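# Move pan croutons to plate, return pan to hot plate

## Task

Transfer all croutons out of the frying pan so they end up on the dinner plate (dropping them onto it is acceptable). Afterwards put the pan back down level and centred on the hot plate. Both the hot plate and the dinner plate must finish lying level on the table. Nothing may rely on the robot to stay where it is at the end: release everything and pull the hand away before finishing.

## Robot and tools

Robot: one arm carrying a five-finger right hand. A reference image for the scene can be viewed with show_instructions. Three cameras, each 504x504 pixels: cam_head_left, cam_head_right and cam_wrist.

Scene frame: the origin sits on the tabletop directly under the arm base. +z is up, and +y lies to the left when facing along +x. Results report the hand point in this frame, as end_effector_position (metres) and end_effector_quat_wxyz, together with velocities in m/s and rad/s. The printed position gets less accurate at long reach, and the base may be slightly tilted.

Hand point: a spot 0.05 m in front of the palm, where the index pad and thumb tip meet in a pinch. Its own axes are: +z along the extended fingers, which reach 0.06-0.07 m past it; +y out of the palm; +x across the palm toward the little finger. A rigid bracket on the little-finger side of the wrist protrudes 0.03 m beyond the point along +y and 0.11 m across the palm, and it can collide with things. A whole-hand wrap fits objects 0.035-0.08 m wide, provided the thumb is turned fully in front of the palm before reaching the object.

The row: every motion command is a list of 14 numbers, each in [-1, 1], in this order: dx, dy, dz, rx, ry, rz, little, ring, middle, index, thumb_bend, thumb_turn, force_limit, speed. The first six are an offset, not a pose. They are measured in the hand point's own axes, from the pose measured when the action began. 1.0 corresponds to 0.6 m of travel or 180 degrees, and rx, ry, rz together form a single rotation vector. Finger values: +1 is straight/open and -1 is curled shut. thumb_bend: +1 straight, -1 fully bent. thumb_turn: +1 beside the palm, -1 opposite the fingers. A pinch is roughly index -0.22, thumb_bend -0.75, thumb_turn -0.57. force_limit maps linearly from about 0 N (-1) to 10 N (+1) at the fingertip, or 15 N for the two thumb motors, and only stops closing motion. speed maps from almost zero (-1) to full (+1); at full speed a finger crosses its whole range in 0.6 s. For a soft grip, close with speed at -0.9 or lower.

execute_actions(actions): a list of actions. Each action is a table of up to 15 rows, and each row runs for one 1/30 s step. If a table has fewer than 15 rows, its last row is repeated until the 15 steps are used up. Every row is measured from the pose at the start of that action, not from the row before it. For the first action of a call, that start is the last pose reported in the scene. Per step, the commanded pose is clipped to at most 100 mm and 16 degrees away from the measured pose, so large offsets need several actions. Sending an empty list simply returns the current state and images.

move(target, speed, stop_force, blocking): target is a single 14-number row, with its offset taken from the pose in the latest result. The hand point follows a straight path for 0.5-10 s; a path that would take longer than 10 s stops short of the target. speed is in m/s, from 0.002 to 0.5 (default 0.25), and turning is limited to twice that in rad/s. The hand numbers are sent at the start of the move. stop_force (9-40 N) ends the path once the wrist senses that much extra push against the direction of travel. The hand then steps back two control steps and holds. The push can briefly exceed that value, so approach slowly. Do not use stop_force when leaving a surface or when the move rotates the hand. blocking=false returns after 0.5 s and cannot be combined with stop_force. Use wait(0) to check on it or stop to brake it, and other motion is refused until it is over. The result includes a move: line: done, contact, off_target, moving, held or fault, plus limits such as paced (the pose was clipped) or held (a clearance check blocked some steps).

wait(seconds, 0-10): let time pass while the last command is held. stop: brake a running move. zoom_image(camera, region [x0,y0,x1,y1], at most 504x504 px): a closer look at a camera's latest image. finished_scene(scene): pass the current scene number to end it; this is final.

Result lines: hand_measured, hand_stopped_by (moving, target, force, stalled, fault) and hand_load_n are each six values in the motor order above. A grip that slips shows up only as hand_load_n dropping toward 0. Repeating the same finger numbers keeps the grip. To squeeze harder, raise force_limit and send a target closed further than the measured value. To loosen, send a target more open than the measured value. The Wrist force/torque lines are given in the hand point axes. They carry an offset of up to about 4 N and noise, saturate near 50 N, and may read "no reading" at the start. A "pose unreachable" line means the clearance check changed the command, and Hand target shows where the controller is heading. Step readings list positions, and HELD marks steps that were limited.

Hazards: the arm is stiff, so pushing into something firm can trigger a fault stop: 150 N external force, or the joint torque limits (wrist joints 26.6 N m, others 142 N m, including held weight). A fault freezes the arm for 10 s. Keep touches slow, avoid targets deep past a contact, and don't drop, slam or knock anything, especially off the table. Holding loads heats the motors: a warning appears at 70 °C and the brakes lock at 85 °C. Commands are smoothed and lag about 0.17 s, and large moves may not have finished when the result arrives. Loose objects may occasionally get nudged.

Each tool is called after ">>>" by a JSON object that holds its "name" and its "arguments".

## Session

>>> {"name": "execute_actions", "arguments": {"actions": []}}

Scene clock: 0.00 s.
end_effector_position=(+0.1466, -0.4036, +0.1034) hand_measured=(+1.000, +1.000, +1.000, +1.000, +1.000, +1.000) hand_load_n=(+0.0, +0.0, +0.0, +0.0, +0.0, +0.0) hand_stopped_by=(target, target, target, target, target, target) hand_force_limit=0.00 hand_speed=-0.80 end_effector_quat_wxyz=(+0.089, +0.968, -0.219, -0.086) end_effector_velocity=(-0.000, +0.000, +0.000) end_effector_angular_velocity=(+0.001, +0.000, -0.001)
Joint positions: [-0.956 -0.399  1.717  0.51   0.86   0.747]
Joint velocities: [-0.    -0.    -0.     0.001  0.    -0.   ]
Motor temperatures (°C, as the motors report them): [23 21 25 32 29 33]
Wrist force (N, on the end effector, along its own x y z axes, offset not removed): no reading
Wrist torque (N m, same axes, about the end effector's origin, offset not removed): no reading
Hand target: +0.147, -0.404, +0.103; +0.089, +0.968, -0.219, -0.086

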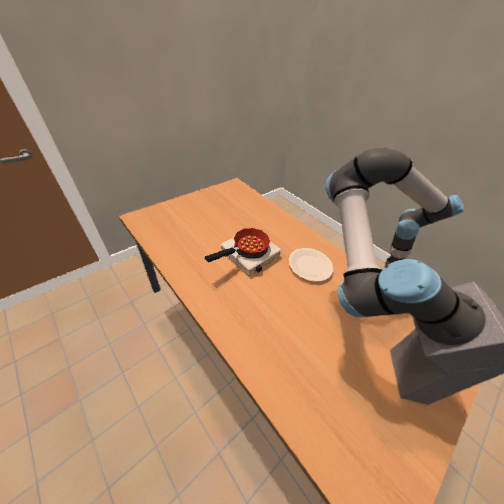

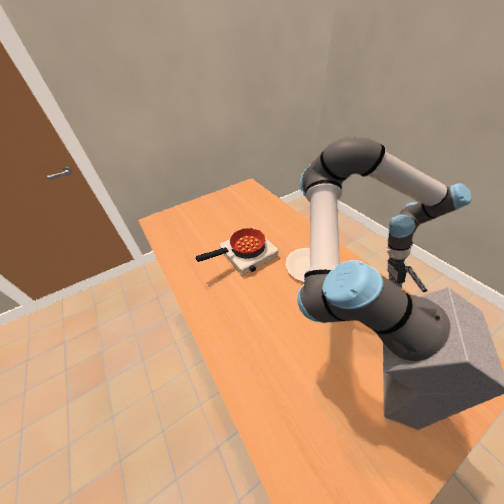

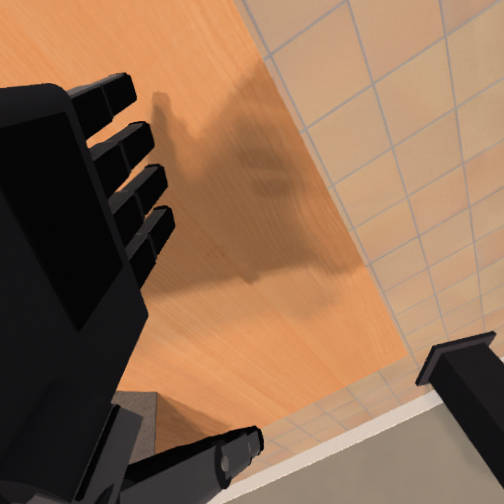

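>>> {"name": "move", "arguments": {"target": [0.337,-0.48,-0.453,0.305,0.141,0.343,1,1,1,1,1,-1,1,0.5]}}

>>> {"name": "move", "arguments": {"target": [-0.6,-0.17,0.27,0,0,0,1,1,1,1,1,-1,1,0.5]}}

Scene clock: 12.47 s.
end_effector_position=(+0.5006, -0.2005, +0.2798) hand_measured=(+1.000, +1.000, +1.000, +1.000, +1.000, -1.000) hand_load_n=(+0.0, +0.0, +0.0, +0.0, +0.0, +0.0) hand_stopped_by=(target, target, target, target, target, target) hand_force_limit=1.00 hand_speed=0.50 end_effector_quat_wxyz=(-0.259, +0.653, -0.656, +0.275) end_effector_velocity=(+0.000, +0.000, +0.000) end_effector_angular_velocity=(+0.023, -0.026, +0.024)
Joint positions: [-1.107 -0.848  1.958  1.218 -0.086  1.355]
Joint velocities: [-0.001 -0.014 -0.096 -0.334 -0.018  0.441]
Motor temperatures (°C, as the motors report them): [23 21 25 32 29 33]
Wrist force (N, on the end effector, along its own x y z axes, offset not removed): [-0.8 0.9 -1.8]
Wrist torque (N m, same axes, about the end effector's origin, offset not removed): [0.22 -0.07 -0.03]
Hand target: +0.501, -0.200, +0.280; -0.262, +0.653, -0.655, +0.275
Off the commanded pose: 0.001 m, 1 deg.
move: done

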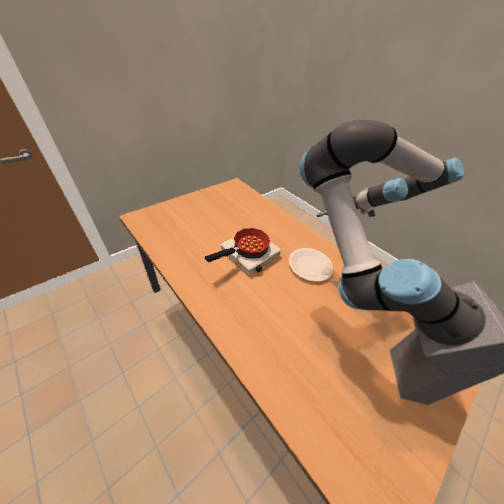

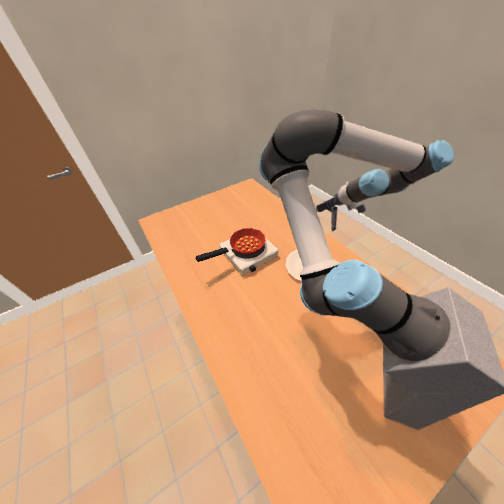

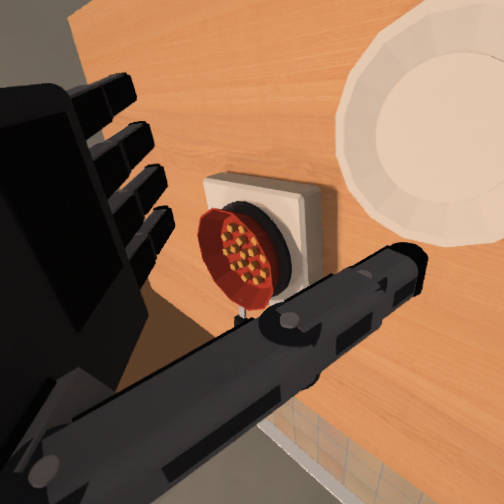

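Scene clock: 14.80 s.
end_effector_position=(+0.6897, +0.1551, +0.2273) hand_measured=(+1.000, +1.000, +1.000, +1.000, +1.000, -1.000) hand_load_n=(+0.0, +0.0, +0.0, +0.0, +0.0, +0.0) hand_stopped_by=(target, target, target, target, target, target) hand_force_limit=1.00 hand_speed=0.50 end_effector_quat_wxyz=(-0.258, +0.653, -0.656, +0.275) end_effector_velocity=(+0.002, +0.001, -0.001) end_effector_angular_velocity=(-0.004, +0.002, -0.002)
Joint positions: [-0.397 -1.644  2.197  2.503 -0.771  0.604]
Joint velocities: [ 0.008 -0.003 -0.005  0.014 -0.01  -0.006]
Motor temperatures (°C, as the motors report them): [23 21 25 32 29 33]
Wrist force (N, on the end effector, along its own x y z axes, offset not removed): [-2.0 -0.2 -3.7]
Wrist torque (N m, same axes, about the end effector's origin, offset not removed): [0.23 0.28 -0.15]
Hand target: +0.690, +0.155, +0.227; -0.258, +0.653, -0.656, +0.275
Off the commanded pose: 0.002 m, 0 deg.
move: done

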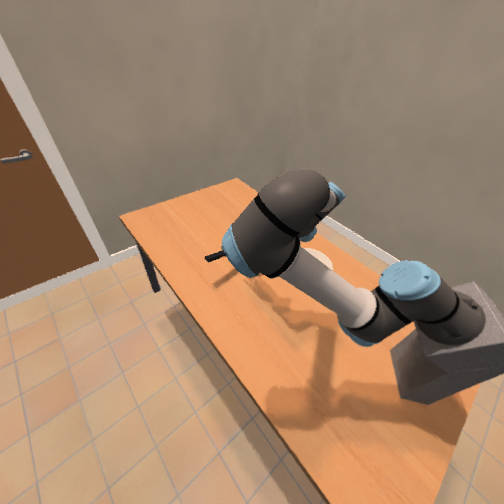

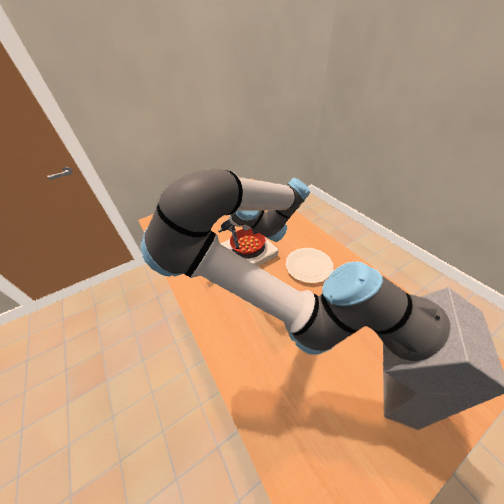

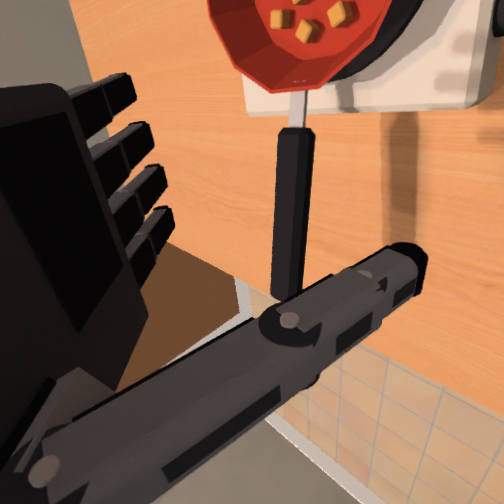

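>>> {"name": "move", "arguments": {"target": [-0.13,0,0.2,0,0,0,1,1,1,1,1,-1,1,0.5], "speed": 0.1}}

Scene clock: 18.87 s.
end_effector_position=(+0.7739, +0.2302, +0.1397) hand_measured=(+1.000, +1.000, +1.000, +1.000, +1.000, -1.000) hand_load_n=(+0.0, +0.0, +0.0, +0.0, +0.0, +0.0) hand_stopped_by=(target, target, target, target, target, target) hand_force_limit=1.00 hand_speed=0.50 end_effector_quat_wxyz=(-0.257, +0.654, -0.656, +0.275) end_effector_velocity=(+0.002, +0.001, -0.002) end_effector_angular_velocity=(-0.000, +0.000, -0.001)
Joint positions: [-0.041 -1.462  1.875  2.664 -1.126  0.569]
Joint velocities: [ 0.005  0.004 -0.007  0.005 -0.006 -0.   ]
Motor temperatures (°C, as the motors report them): [23 21 25 32 29 33]
Wrist force (N, on the end effector, along its own x y z axes, offset not removed): [-3.0 1.6 -2.3]
Wrist torque (N m, same axes, about the end effector's origin, offset not removed): [0.41 0.37 -0.05]
Hand target: +0.774, +0.230, +0.140; -0.257, +0.654, -0.656, +0.275
Off the commanded pose: 0.001 m, 0 deg.
move: done

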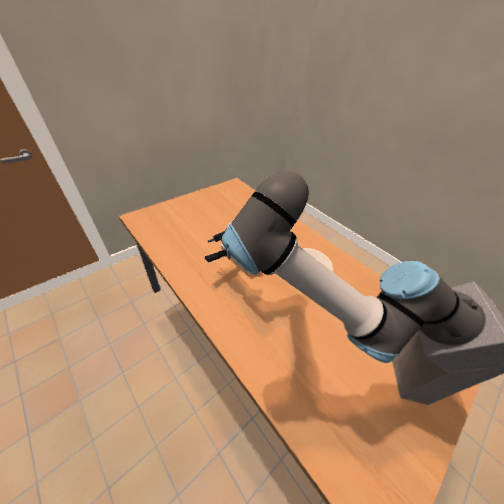

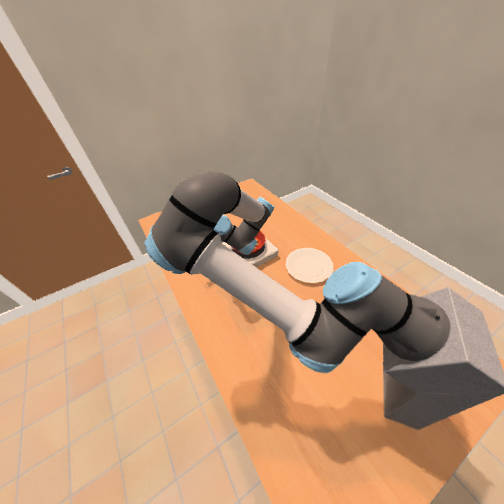

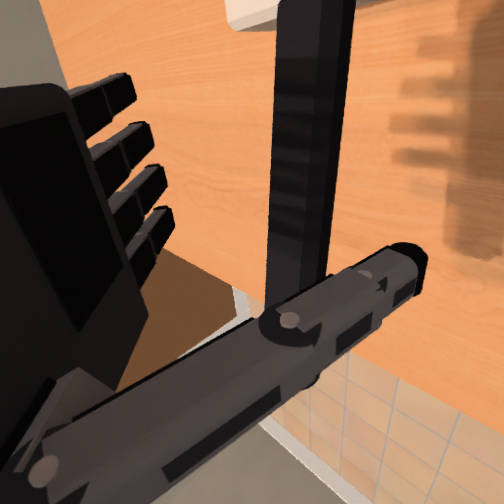

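>>> {"name": "move", "arguments": {"target": [0.02,0.07,0.05,0,0,0,1,1,1,1,1,-1,1,0.5], "speed": 0.02, "stop_force": 10}}

Scene clock: 24.27 s.
end_effector_position=(+0.7647, +0.2173, +0.0895) hand_measured=(+1.000, +1.000, +1.000, +1.000, +1.000, -1.000) hand_load_n=(+0.0, +0.0, +0.0, +0.0, +0.0, +0.0) hand_stopped_by=(target, target, target, target, target, target) hand_force_limit=1.00 hand_speed=0.50 end_effector_quat_wxyz=(-0.257, +0.654, -0.656, +0.275) end_effector_velocity=(-0.001, -0.001, -0.003) end_effector_angular_velocity=(-0.000, +0.002, -0.002)
Joint positions: [ 0.015 -1.347  1.851  2.574 -1.182  0.565]
Joint velocities: [ 0.003  0.007 -0.002 -0.003 -0.003 -0.   ]
Motor temperatures (°C, as the motors report them): [23 21 25 32 29 33]
Wrist force (N, on the end effector, along its own x y z axes, offset not removed): [-1.3 1.5 -2.5]
Wrist torque (N m, same axes, about the end effector's origin, offset not removed): [0.40 0.23 0.12]
Hand target: +0.765, +0.217, +0.089; -0.257, +0.654, -0.656, +0.275
Off the commanded pose: 0.000 m, 0 deg.
move: done

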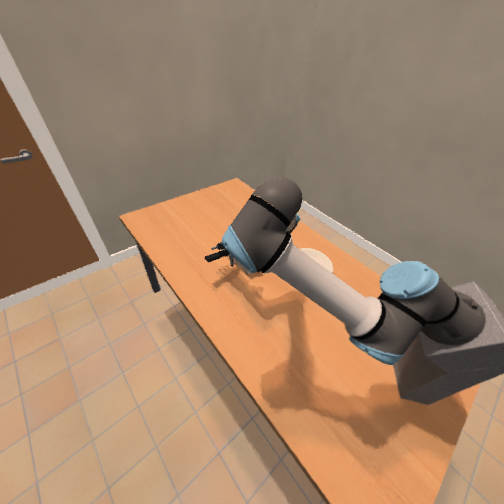

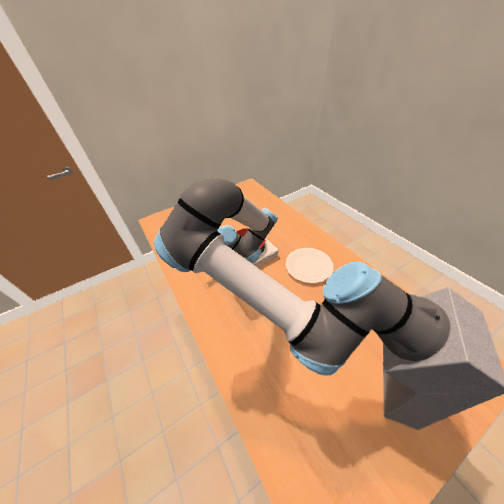

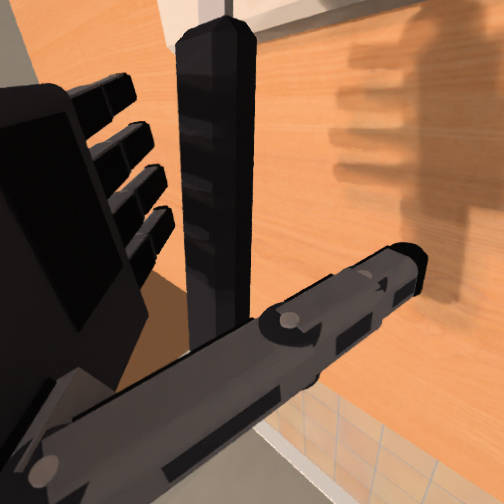

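Deeper, then close partially.

>>> {"name": "move", "arguments": {"target": [0,0.01,0.06,0,0,0,1,1,1,1,1,-1,1,0.5], "speed": 0.02, "stop_force": 10}}

>>> {"name": "move", "arguments": {"target": [0,0,0,0,0,0,-1,-1,-1,-1,1,-1,1,0]}}

>>> {"name": "move", "arguments": {"target": [0,0,0,0,0,0,-1,-1,-1,-1,-1,-1,1,0]}}

Scene clock: 29.30 s.
end_effector_position=(+0.7854, +0.2165, +0.0598) hand_measured=(+1.000, +1.000, +1.000, +1.000, +1.000, -1.000) hand_load_n=(+0.0, +0.0, +0.0, +0.0, +0.0, +0.0) hand_stopped_by=(target, target, target, target, target, target) hand_force_limit=1.00 hand_speed=0.50 end_effector_quat_wxyz=(-0.257, +0.654, -0.656, +0.275) end_effector_velocity=(+0.002, -0.001, -0.002) end_effector_angular_velocity=(-0.001, +0.000, -0.001)
Joint positions: [ 0.051 -1.265  1.751  2.593 -1.218  0.562]
Joint velocities: [ 0.001  0.007 -0.008  0.003 -0.003 -0.   ]
Motor temperatures (°C, as the motors report them): [23 21 25 32 29 33]
Wrist force (N, on the end effector, along its own x y z axes, offset not removed): [-1.0 1.2 -3.2]
Wrist torque (N m, same axes, about the end effector's origin, offset not removed): [0.32 0.11 -0.05]
Hand target: +0.786, +0.216, +0.060; -0.257, +0.654, -0.656, +0.275
Off the commanded pose: 0.000 m, 0 deg.
move: done

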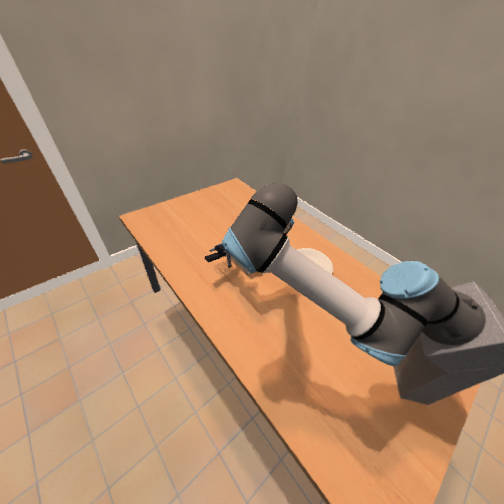

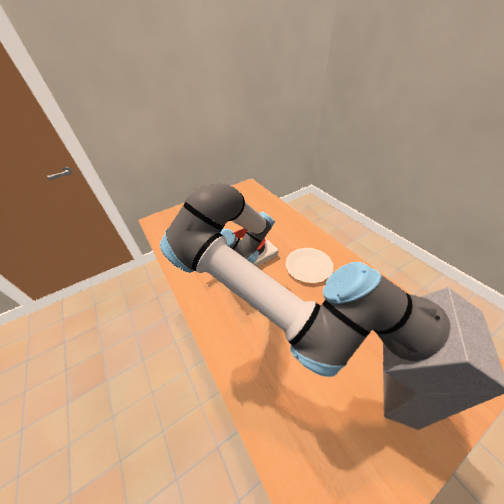

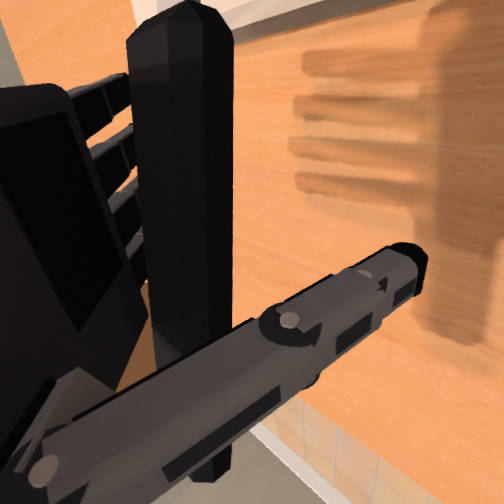

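Scene clock: 30.80 s.
end_effector_position=(+0.7853, +0.2165, +0.0598) hand_measured=(-0.792, -0.900, -0.986, -1.000, +1.000, -1.000) hand_load_n=(+4.0, +1.5, +6.5, +0.0, +0.0, -0.5) hand_stopped_by=(force, force, force, target, target, target) hand_force_limit=1.00 hand_speed=0.00 end_effector_quat_wxyz=(-0.257, +0.654, -0.656, +0.275) end_effector_velocity=(-0.001, -0.000, -0.001) end_effector_angular_velocity=(-0.000, +0.002, -0.002)
Joint positions: [ 0.051 -1.265  1.751  2.593 -1.218  0.562]
Joint velocities: [ 0.001  0.001 -0.     0.002 -0.     0.   ]
Motor temperatures (°C, as the motors report them): [23 21 25 32 29 33]
Wrist force (N, on the end effector, along its own x y z axes, offset not removed): [-3.2 5.4 1.8]
Wrist torque (N m, same axes, about the end effector's origin, offset not removed): [0.54 -0.31 0.52]
Hand target: +0.785, +0.216, +0.060; -0.257, +0.654, -0.656, +0.275
Off the commanded pose: 0.000 m, 0 deg.
move: done

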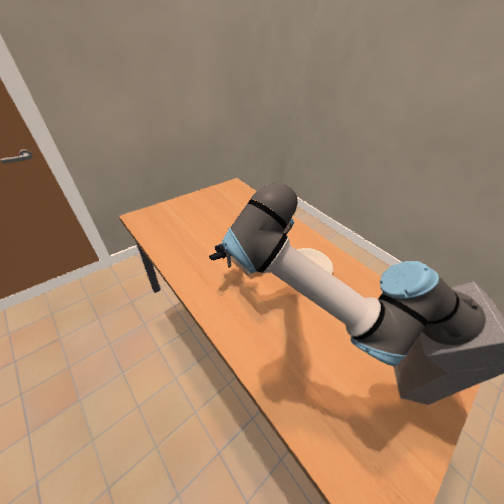

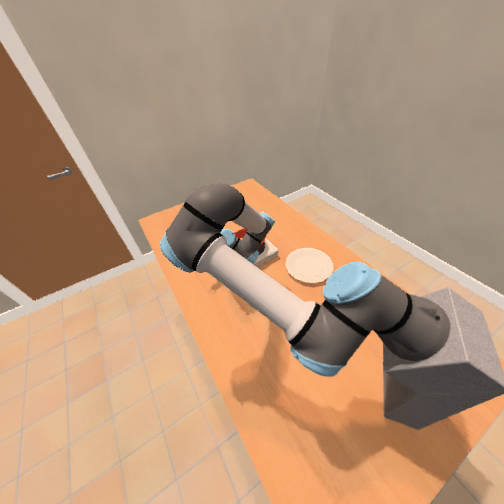

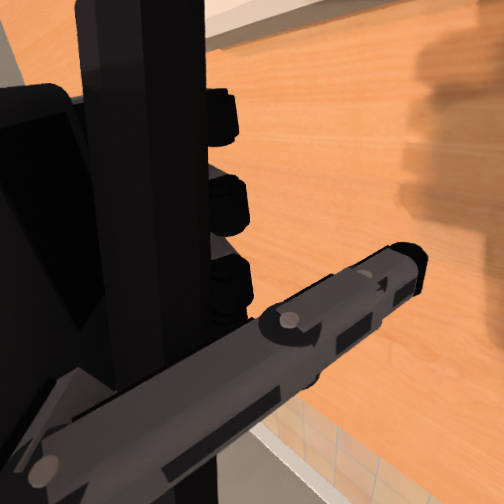

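Scene clock: 32.13 s.
end_effector_position=(+0.7853, +0.2165, +0.0598) hand_measured=(-0.792, -0.900, -0.988, -1.000, -0.058, -1.000) hand_load_n=(+3.5, +0.0, +1.0, +0.0, +15.0, +2.5) hand_stopped_by=(force, force, force, target, force, target) hand_force_limit=1.00 hand_speed=0.00 end_effector_quat_wxyz=(-0.257, +0.654, -0.656, +0.275) end_effector_velocity=(-0.000, +0.001, +0.000) end_effector_angular_velocity=(+0.001, -0.001, +0.002)
Joint positions: [ 0.051 -1.265  1.751  2.593 -1.218  0.562]
Joint velocities: [ 0.001 -0.    -0.    -0.001  0.    -0.   ]
Motor temperatures (°C, as the motors report them): [23 21 25 32 29 33]
Wrist force (N, on the end effector, along its own x y z axes, offset not removed): [0.1 5.7 0.0]
Wrist torque (N m, same axes, about the end effector's origin, offset not removed): [0.65 -0.58 0.72]
Hand target: +0.785, +0.216, +0.060; -0.257, +0.654, -0.656, +0.275
Off the commanded pose: 0.000 m, 0 deg.
move: done

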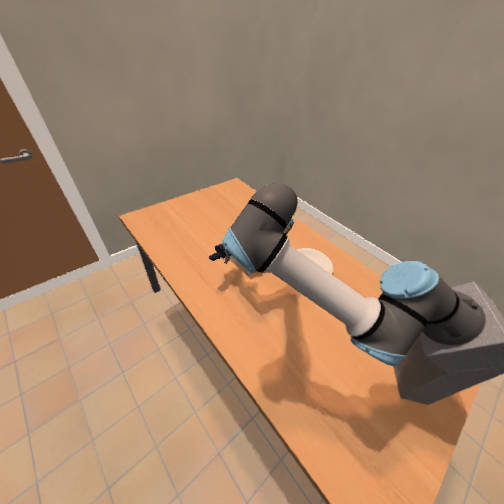

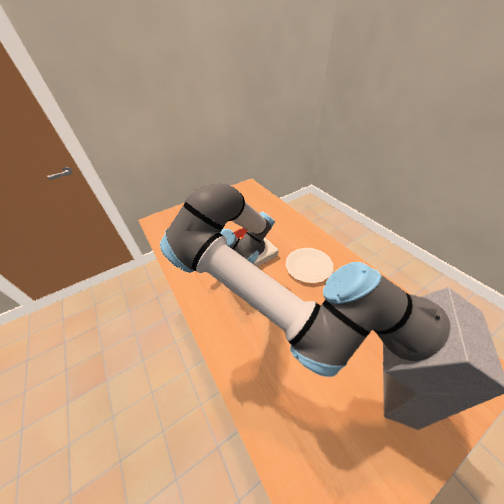

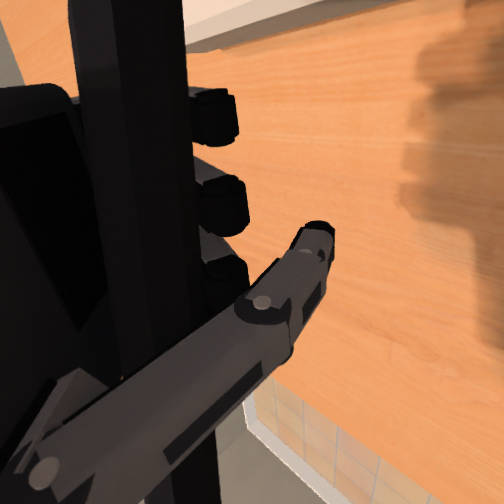

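>>> {"name": "move", "arguments": {"target": [0,-0.14,-0.14,0,0,0,-0.98,-0.98,-0.999,-1,-0.98,-1,1,-0.5], "speed": 0.04}}

>>> {"name": "move", "arguments": {"target": [0.3,0.26,-0.26,0,0,0,-0.98,-0.98,-0.999,-1,-0.98,-1,1,-0.5], "speed": 0.06}}

Scene clock: 40.47 s.
end_effector_position=(+0.7869, +0.2189, +0.1783) hand_measured=(-0.978, -0.980, -0.996, -1.000, -0.058, -1.000) hand_load_n=(+6.5, +0.0, +5.5, +0.0, +14.0, +2.0) hand_stopped_by=(target, target, target, target, force, target) hand_force_limit=1.00 hand_speed=-0.50 end_effector_quat_wxyz=(-0.257, +0.654, -0.656, +0.275) end_effector_velocity=(-0.000, +0.000, +0.002) end_effector_angular_velocity=(-0.000, +0.000, -0.001)
Joint positions: [-0.13  -1.519  1.872  2.72  -1.037  0.576]
Joint velocities: [-0.004 -0.005  0.002  0.004  0.004  0.   ]
Motor temperatures (°C, as the motors report them): [23 21 25 32 29 33]
Wrist force (N, on the end effector, along its own x y z axes, offset not removed): [-2.3 7.9 0.6]
Wrist torque (N m, same axes, about the end effector's origin, offset not removed): [0.78 -0.43 0.80]
Hand target: +0.787, +0.219, +0.179; -0.257, +0.654, -0.656, +0.275
Off the commanded pose: 0.000 m, 0 deg.
move: done

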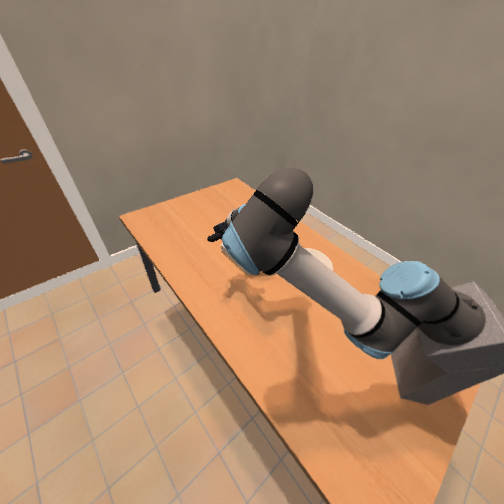

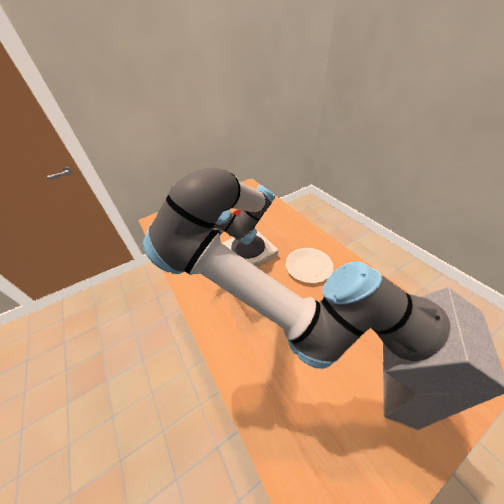

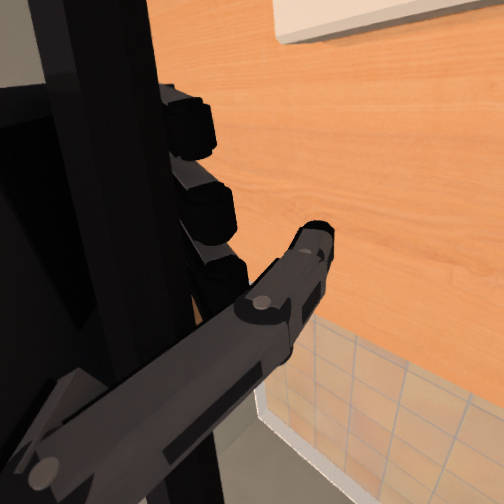

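Scene clock: 45.67 s.
end_effector_position=(+0.5650, +0.0421, +0.1851) hand_measured=(-0.978, -0.980, -0.996, -1.000, -0.058, -1.000) hand_load_n=(+7.0, +0.0, +5.5, +0.0, +14.0, +2.0) hand_stopped_by=(target, target, target, target, force, target) hand_force_limit=1.00 hand_speed=-0.50 end_effector_quat_wxyz=(-0.258, +0.653, -0.656, +0.275) end_effector_velocity=(-0.002, -0.002, +0.000) end_effector_angular_velocity=(+0.002, -0.001, +0.000)
Joint positions: [-0.601 -1.302  2.436  1.895 -0.568  0.637]
Joint velocities: [-0.008  0.008  0.002 -0.013  0.008  0.005]
Motor temperatures (°C, as the motors report them): [23 21 25 32 29 33]
Wrist force (N, on the end effector, along its own x y z axes, offset not removed): [-1.4 6.5 1.8]
Wrist torque (N m, same axes, about the end effector's origin, offset not removed): [0.40 -0.60 0.76]
Hand target: +0.565, +0.042, +0.185; -0.258, +0.653, -0.656, +0.275
Off the commanded pose: 0.001 m, 0 deg.
move: done

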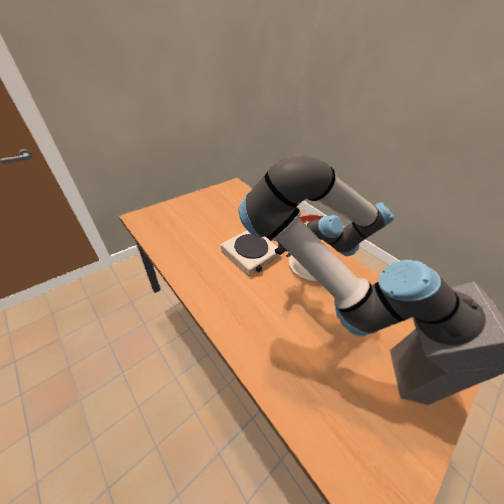

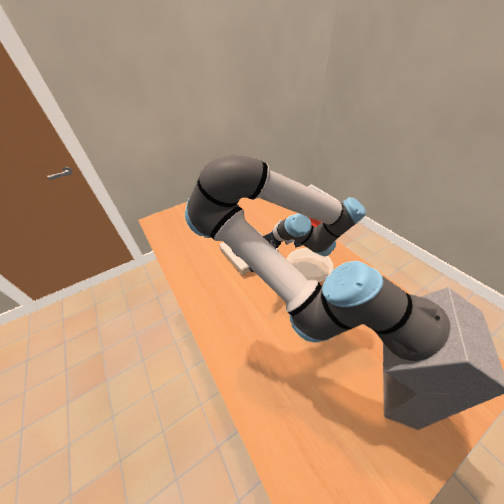

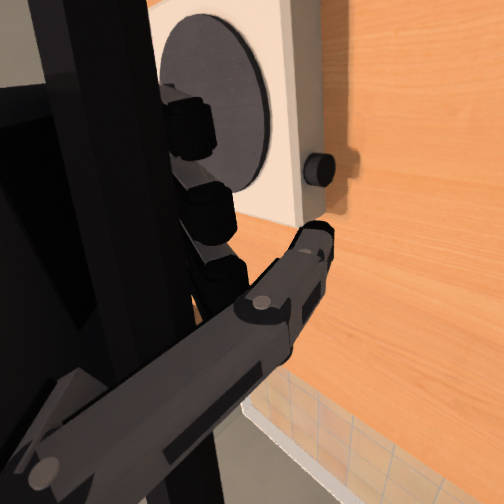

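>>> {"name": "move", "arguments": {"target": [0,0.04,-0.03,-0.22,0,0,-0.98,-0.98,-0.999,-1,-0.98,-1,1,-0.5], "speed": 0.08}}

>>> {"name": "zoom_image", "arguments": {"camera": "cam_head_right", "region": [220,160,400,320]}}

Scene clock: 56.07 s.
end_effector_position=(+0.5345, +0.0425, +0.1810) hand_measured=(-0.978, -0.980, -0.996, -1.000, -0.058, -1.000) hand_load_n=(+6.0, +0.0, +5.0, +0.0, +14.0, +2.0) hand_stopped_by=(target, target, target, target, force, target) hand_force_limit=1.00 hand_speed=-0.50 end_effector_quat_wxyz=(-0.022, +0.702, -0.710, +0.037) end_effector_velocity=(-0.000, -0.000, -0.000) end_effector_angular_velocity=(+0.002, +0.014, -0.001)
Joint positions: [-0.528 -1.715  2.245  3.777 -0.573 -0.463]
Joint velocities: [ 0.003  0.002 -0.011  0.028 -0.006 -0.014]
Motor temperatures (°C, as the motors report them): [23 21 25 32 29 33]
Wrist force (N, on the end effector, along its own x y z axes, offset not removed): [-2.4 1.1 5.5]
Wrist torque (N m, same axes, about the end effector's origin, offset not removed): [-0.03 -0.83 -0.03]
Hand target: +0.534, +0.042, +0.181; -0.021, +0.702, -0.711, +0.036
Off the commanded pose: 0.001 m, 0 deg.
move: done

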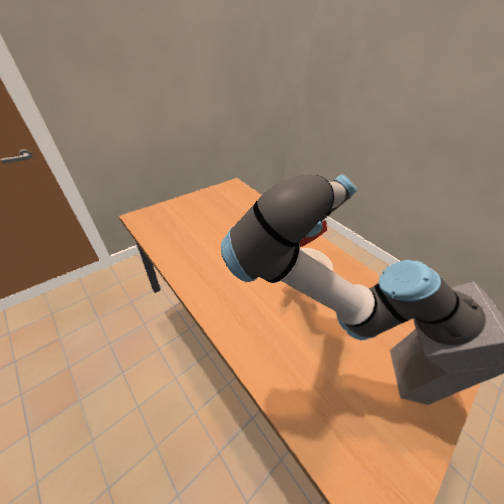

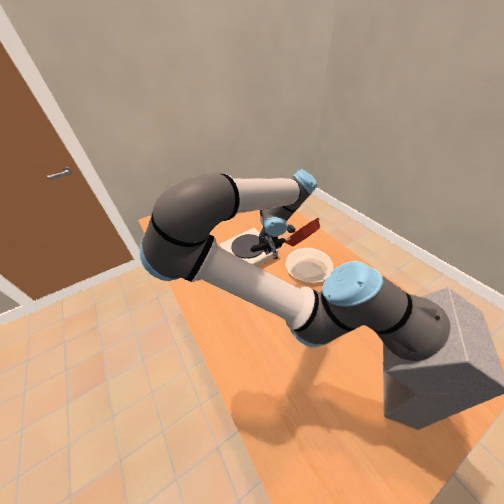

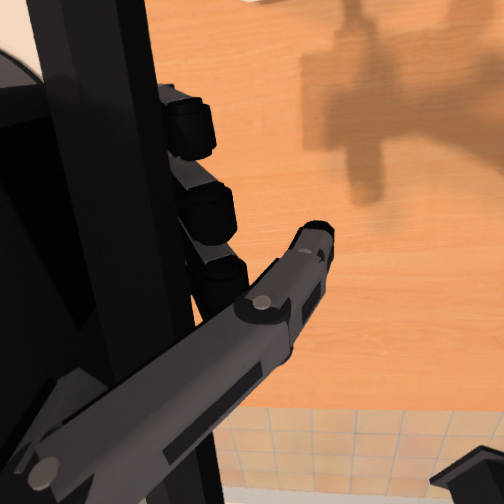

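Region (220, 160, 400, 320) of cam_head_right's 504x504 image, scaled by 2.800, with more detail than that image has.

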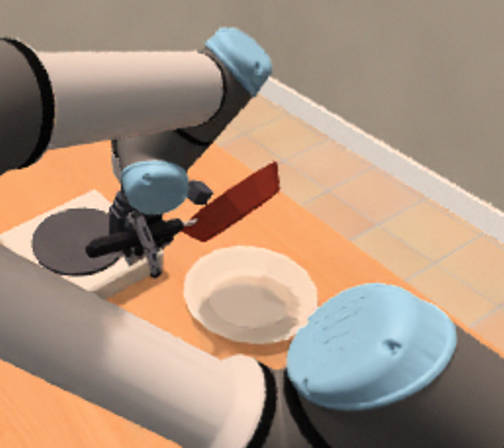

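>>> {"name": "move", "arguments": {"target": [0,0.1,0.05,-0.08,0,0,-0.98,-0.98,-0.999,-1,-0.98,-1,1,-0.5], "speed": 0.04}}

>>> {"name": "zoom_image", "arguments": {"camera": "cam_head_right", "region": [220,160,400,320]}}

Scene clock: 63.63 s.
end_effector_position=(+0.4774, +0.0425, +0.1464) hand_measured=(-0.978, -0.980, -0.996, -1.000, -0.058, -1.000) hand_load_n=(+5.5, +0.0, +5.0, +0.0, +14.0, +2.0) hand_stopped_by=(target, target, target, target, force, target) hand_force_limit=1.00 hand_speed=-0.50 end_effector_quat_wxyz=(+0.066, +0.700, -0.709, -0.052) end_effector_velocity=(-0.003, +0.000, -0.002) end_effector_angular_velocity=(+0.000, +0.011, -0.000)
Joint positions: [-0.415 -1.649  2.204  3.969 -0.731 -0.57 ]
Joint velocities: [ 0.006  0.004 -0.002  0.006 -0.007 -0.002]
Motor temperatures (°C, as the motors report them): [23 21 25 32 29 33]
Wrist force (N, on the end effector, along its own x y z axes, offset not removed): [-1.0 1.5 1.9]
Wrist torque (N m, same axes, about the end effector's origin, offset not removed): [0.39 -0.86 -0.12]
Hand target: +0.477, +0.042, +0.146; +0.067, +0.700, -0.709, -0.053
Off the commanded pose: 0.000 m, 0 deg.
move: done

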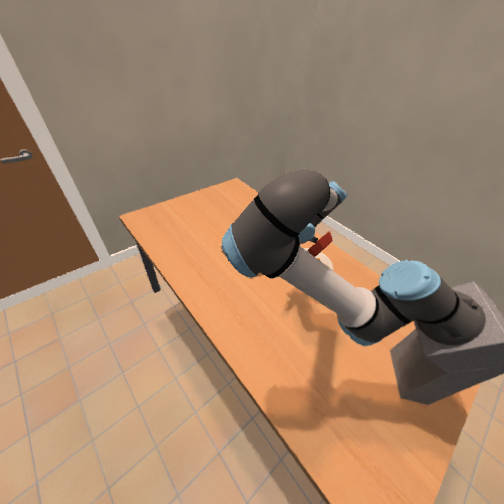

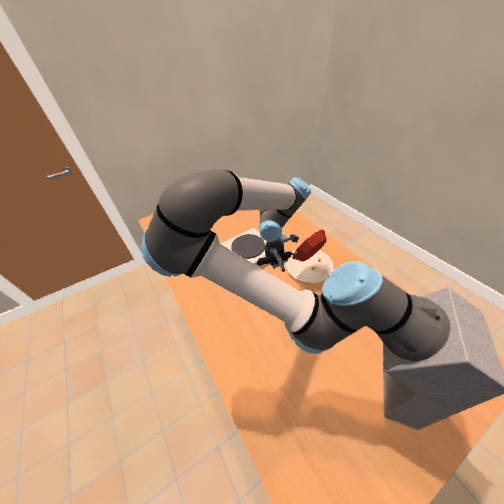

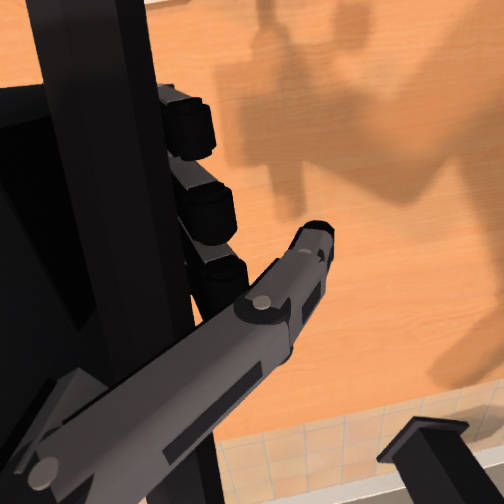

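Region (220, 160, 400, 320) of cam_head_right's 504x504 image, scaled by 2.800, with more detail than that image has.

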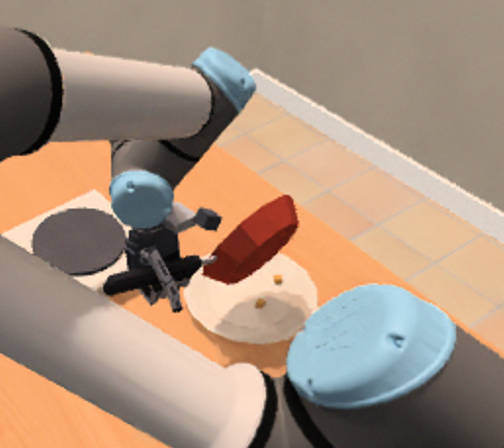

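Landing well.

>>> {"name": "move", "arguments": {"target": [0,0,-0.02,-0.22,0,0,-0.98,-0.98,-0.999,-1,-0.98,-1,1,-0.5], "speed": 0.04}}

>>> {"name": "zoom_image", "arguments": {"camera": "cam_head_right", "region": [220,160,400,320]}}

Scene clock: 75.63 s.
end_effector_position=(+0.4795, +0.0428, +0.1586) hand_measured=(-0.978, -0.980, -0.996, -1.000, -0.058, -1.000) hand_load_n=(+3.5, +1.0, +5.0, +0.0, +14.0, +2.0) hand_stopped_by=(target, target, target, target, force, target) hand_force_limit=1.00 hand_speed=-0.50 end_effector_quat_wxyz=(+0.299, +0.636, -0.650, -0.289) end_effector_velocity=(+0.000, -0.001, +0.000) end_effector_angular_velocity=(-0.000, +0.014, -0.002)
Joint positions: [-0.203 -1.355  1.667  4.737 -1.141 -0.716]
Joint velocities: [ 0.003  0.008 -0.01   0.013 -0.007 -0.   ]
Motor temperatures (°C, as the motors report them): [23 21 25 32 29 33]
Wrist force (N, on the end effector, along its own x y z axes, offset not removed): [0.5 -4.9 0.1]
Wrist torque (N m, same axes, about the end effector's origin, offset not removed): [-0.11 -0.67 -0.69]
Hand target: +0.479, +0.043, +0.159; +0.300, +0.636, -0.649, -0.290
Off the commanded pose: 0.000 m, 0 deg.
move: done

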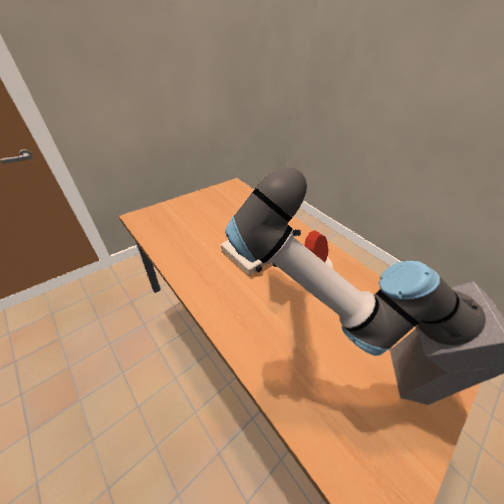

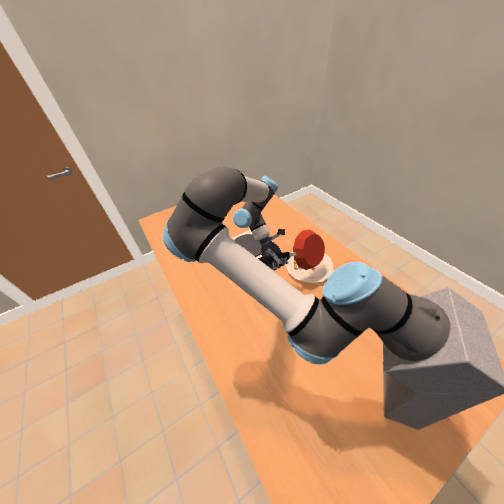

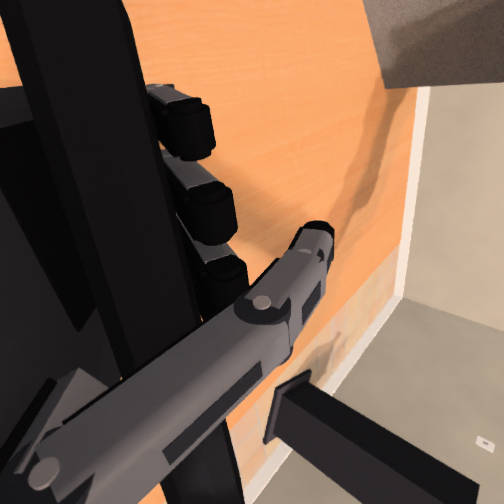

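Region (220, 160, 400, 320) of cam_head_right's 504x504 image, scaled by 2.800, with more detail than that image has.

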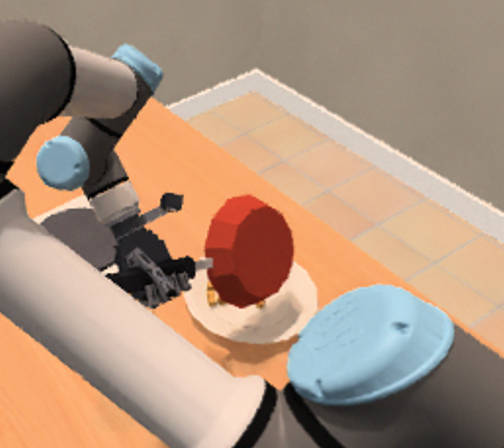

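>>> {"name": "move", "arguments": {"target": [0,-0.06,-0.145,0.52,0,0,-0.98,-0.98,-0.999,-1,-0.98,-1,1,-0.5], "speed": 0.15}}

>>> {"name": "move", "arguments": {"target": [-0.3,-0.26,0.26,0,0,0,-0.98,-0.98,-0.999,-1,-0.98,-1,1,-0.5], "speed": 0.1}}

>>> {"name": "zoom_image", "arguments": {"camera": "cam_head_right", "region": [200,180,380,320]}}

Scene clock: 86.37 s.
end_effector_position=(+0.5695, +0.0423, +0.1882) hand_measured=(-0.978, -0.980, -0.996, -1.000, -0.058, -1.000) hand_load_n=(+6.0, +0.0, +5.5, +0.0, +13.5, +2.5) hand_stopped_by=(target, target, target, target, force, target) hand_force_limit=1.00 hand_speed=-0.50 end_effector_quat_wxyz=(-0.259, +0.653, -0.656, +0.276) end_effector_velocity=(+0.001, -0.001, +0.000) end_effector_angular_velocity=(+0.003, -0.018, +0.000)
Joint positions: [-0.604 -1.313  2.428  1.91  -0.568  0.64 ]
Joint velocities: [-0.     0.015 -0.003 -0.04  -0.009  0.026]
Motor temperatures (°C, as the motors report them): [23 21 25 32 29 33]
Wrist force (N, on the end effector, along its own x y z axes, offset not removed): [0.3 4.7 1.1]
Wrist torque (N m, same axes, about the end effector's origin, offset not removed): [0.30 -0.77 0.92]
Hand target: +0.570, +0.042, +0.188; -0.260, +0.653, -0.656, +0.277
Off the commanded pose: 0.001 m, 0 deg.
move: done

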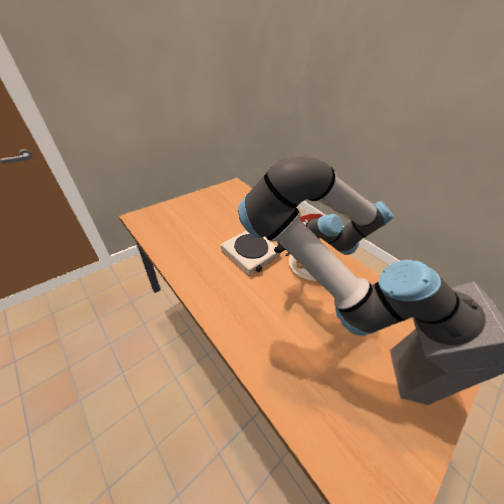

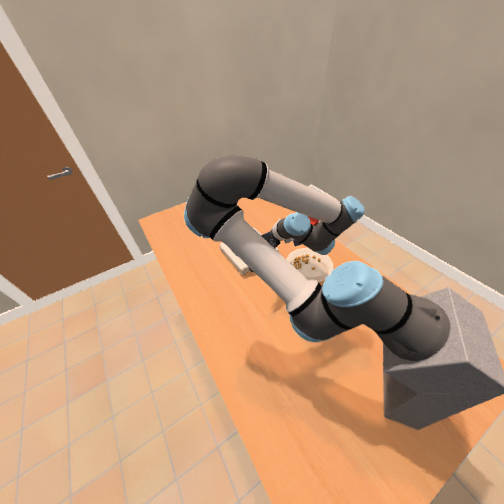

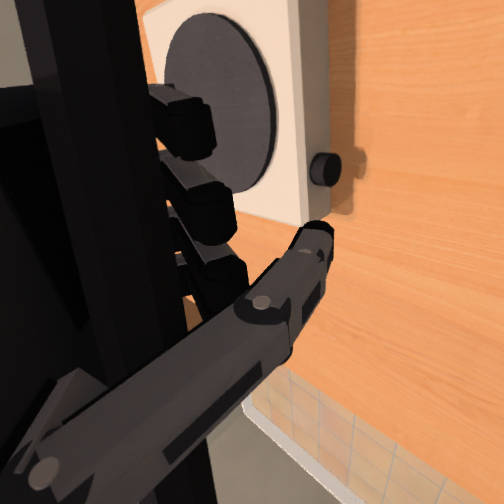

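Scene clock: 89.73 s.
end_effector_position=(+0.7914, +0.2190, +0.1818) hand_measured=(-0.978, -0.980, -0.996, -1.000, -0.058, -1.000) hand_load_n=(+6.0, +0.0, +5.5, +0.0, +13.5, +2.5) hand_stopped_by=(target, target, target, target, force, target) hand_force_limit=1.00 hand_speed=-0.50 end_effector_quat_wxyz=(-0.258, +0.654, -0.656, +0.276) end_effector_velocity=(+0.002, +0.001, -0.000) end_effector_angular_velocity=(-0.000, +0.000, -0.001)
Joint positions: [-0.135 -1.52   1.861  2.73  -1.034  0.577]
Joint velocities: [ 0.003  0.002 -0.007  0.006 -0.003 -0.   ]
Motor temperatures (°C, as the motors report them): [23 21 25 32 29 33]
Wrist force (N, on the end effector, along its own x y z axes, offset not removed): [-3.9 4.6 0.4]
Wrist torque (N m, same axes, about the end effector's origin, offset not removed): [0.22 -0.20 0.64]
Hand target: +0.792, +0.219, +0.182; -0.258, +0.654, -0.656, +0.276
Off the commanded pose: 0.001 m, 0 deg.
move: done

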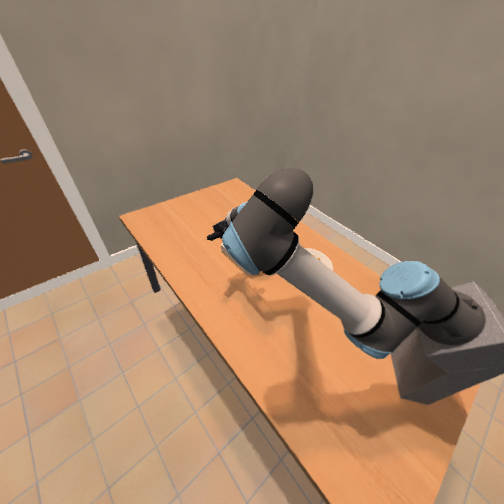

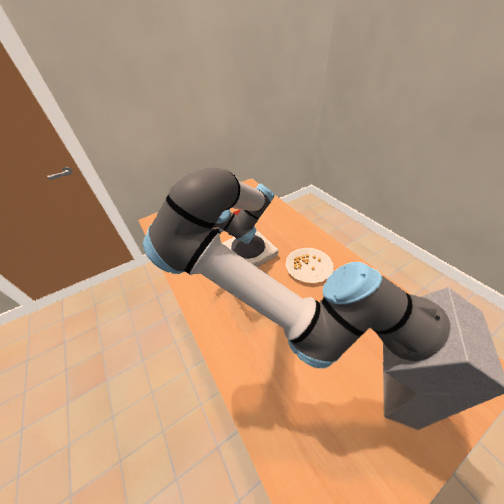

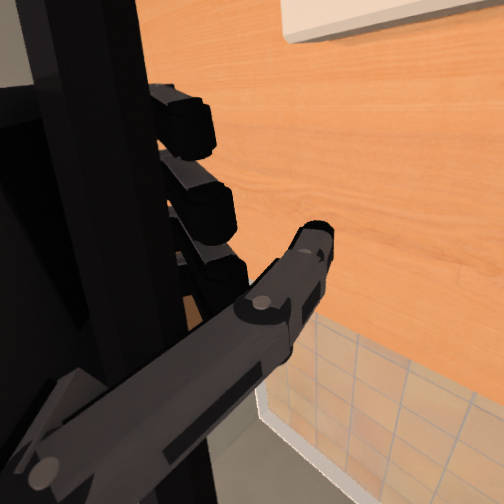

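Region (200, 180, 380, 320) of cam_head_right's 504x504 image, scaled by 2.800, with more detail than that image has.

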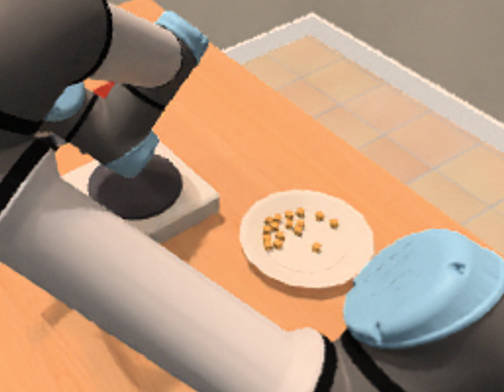

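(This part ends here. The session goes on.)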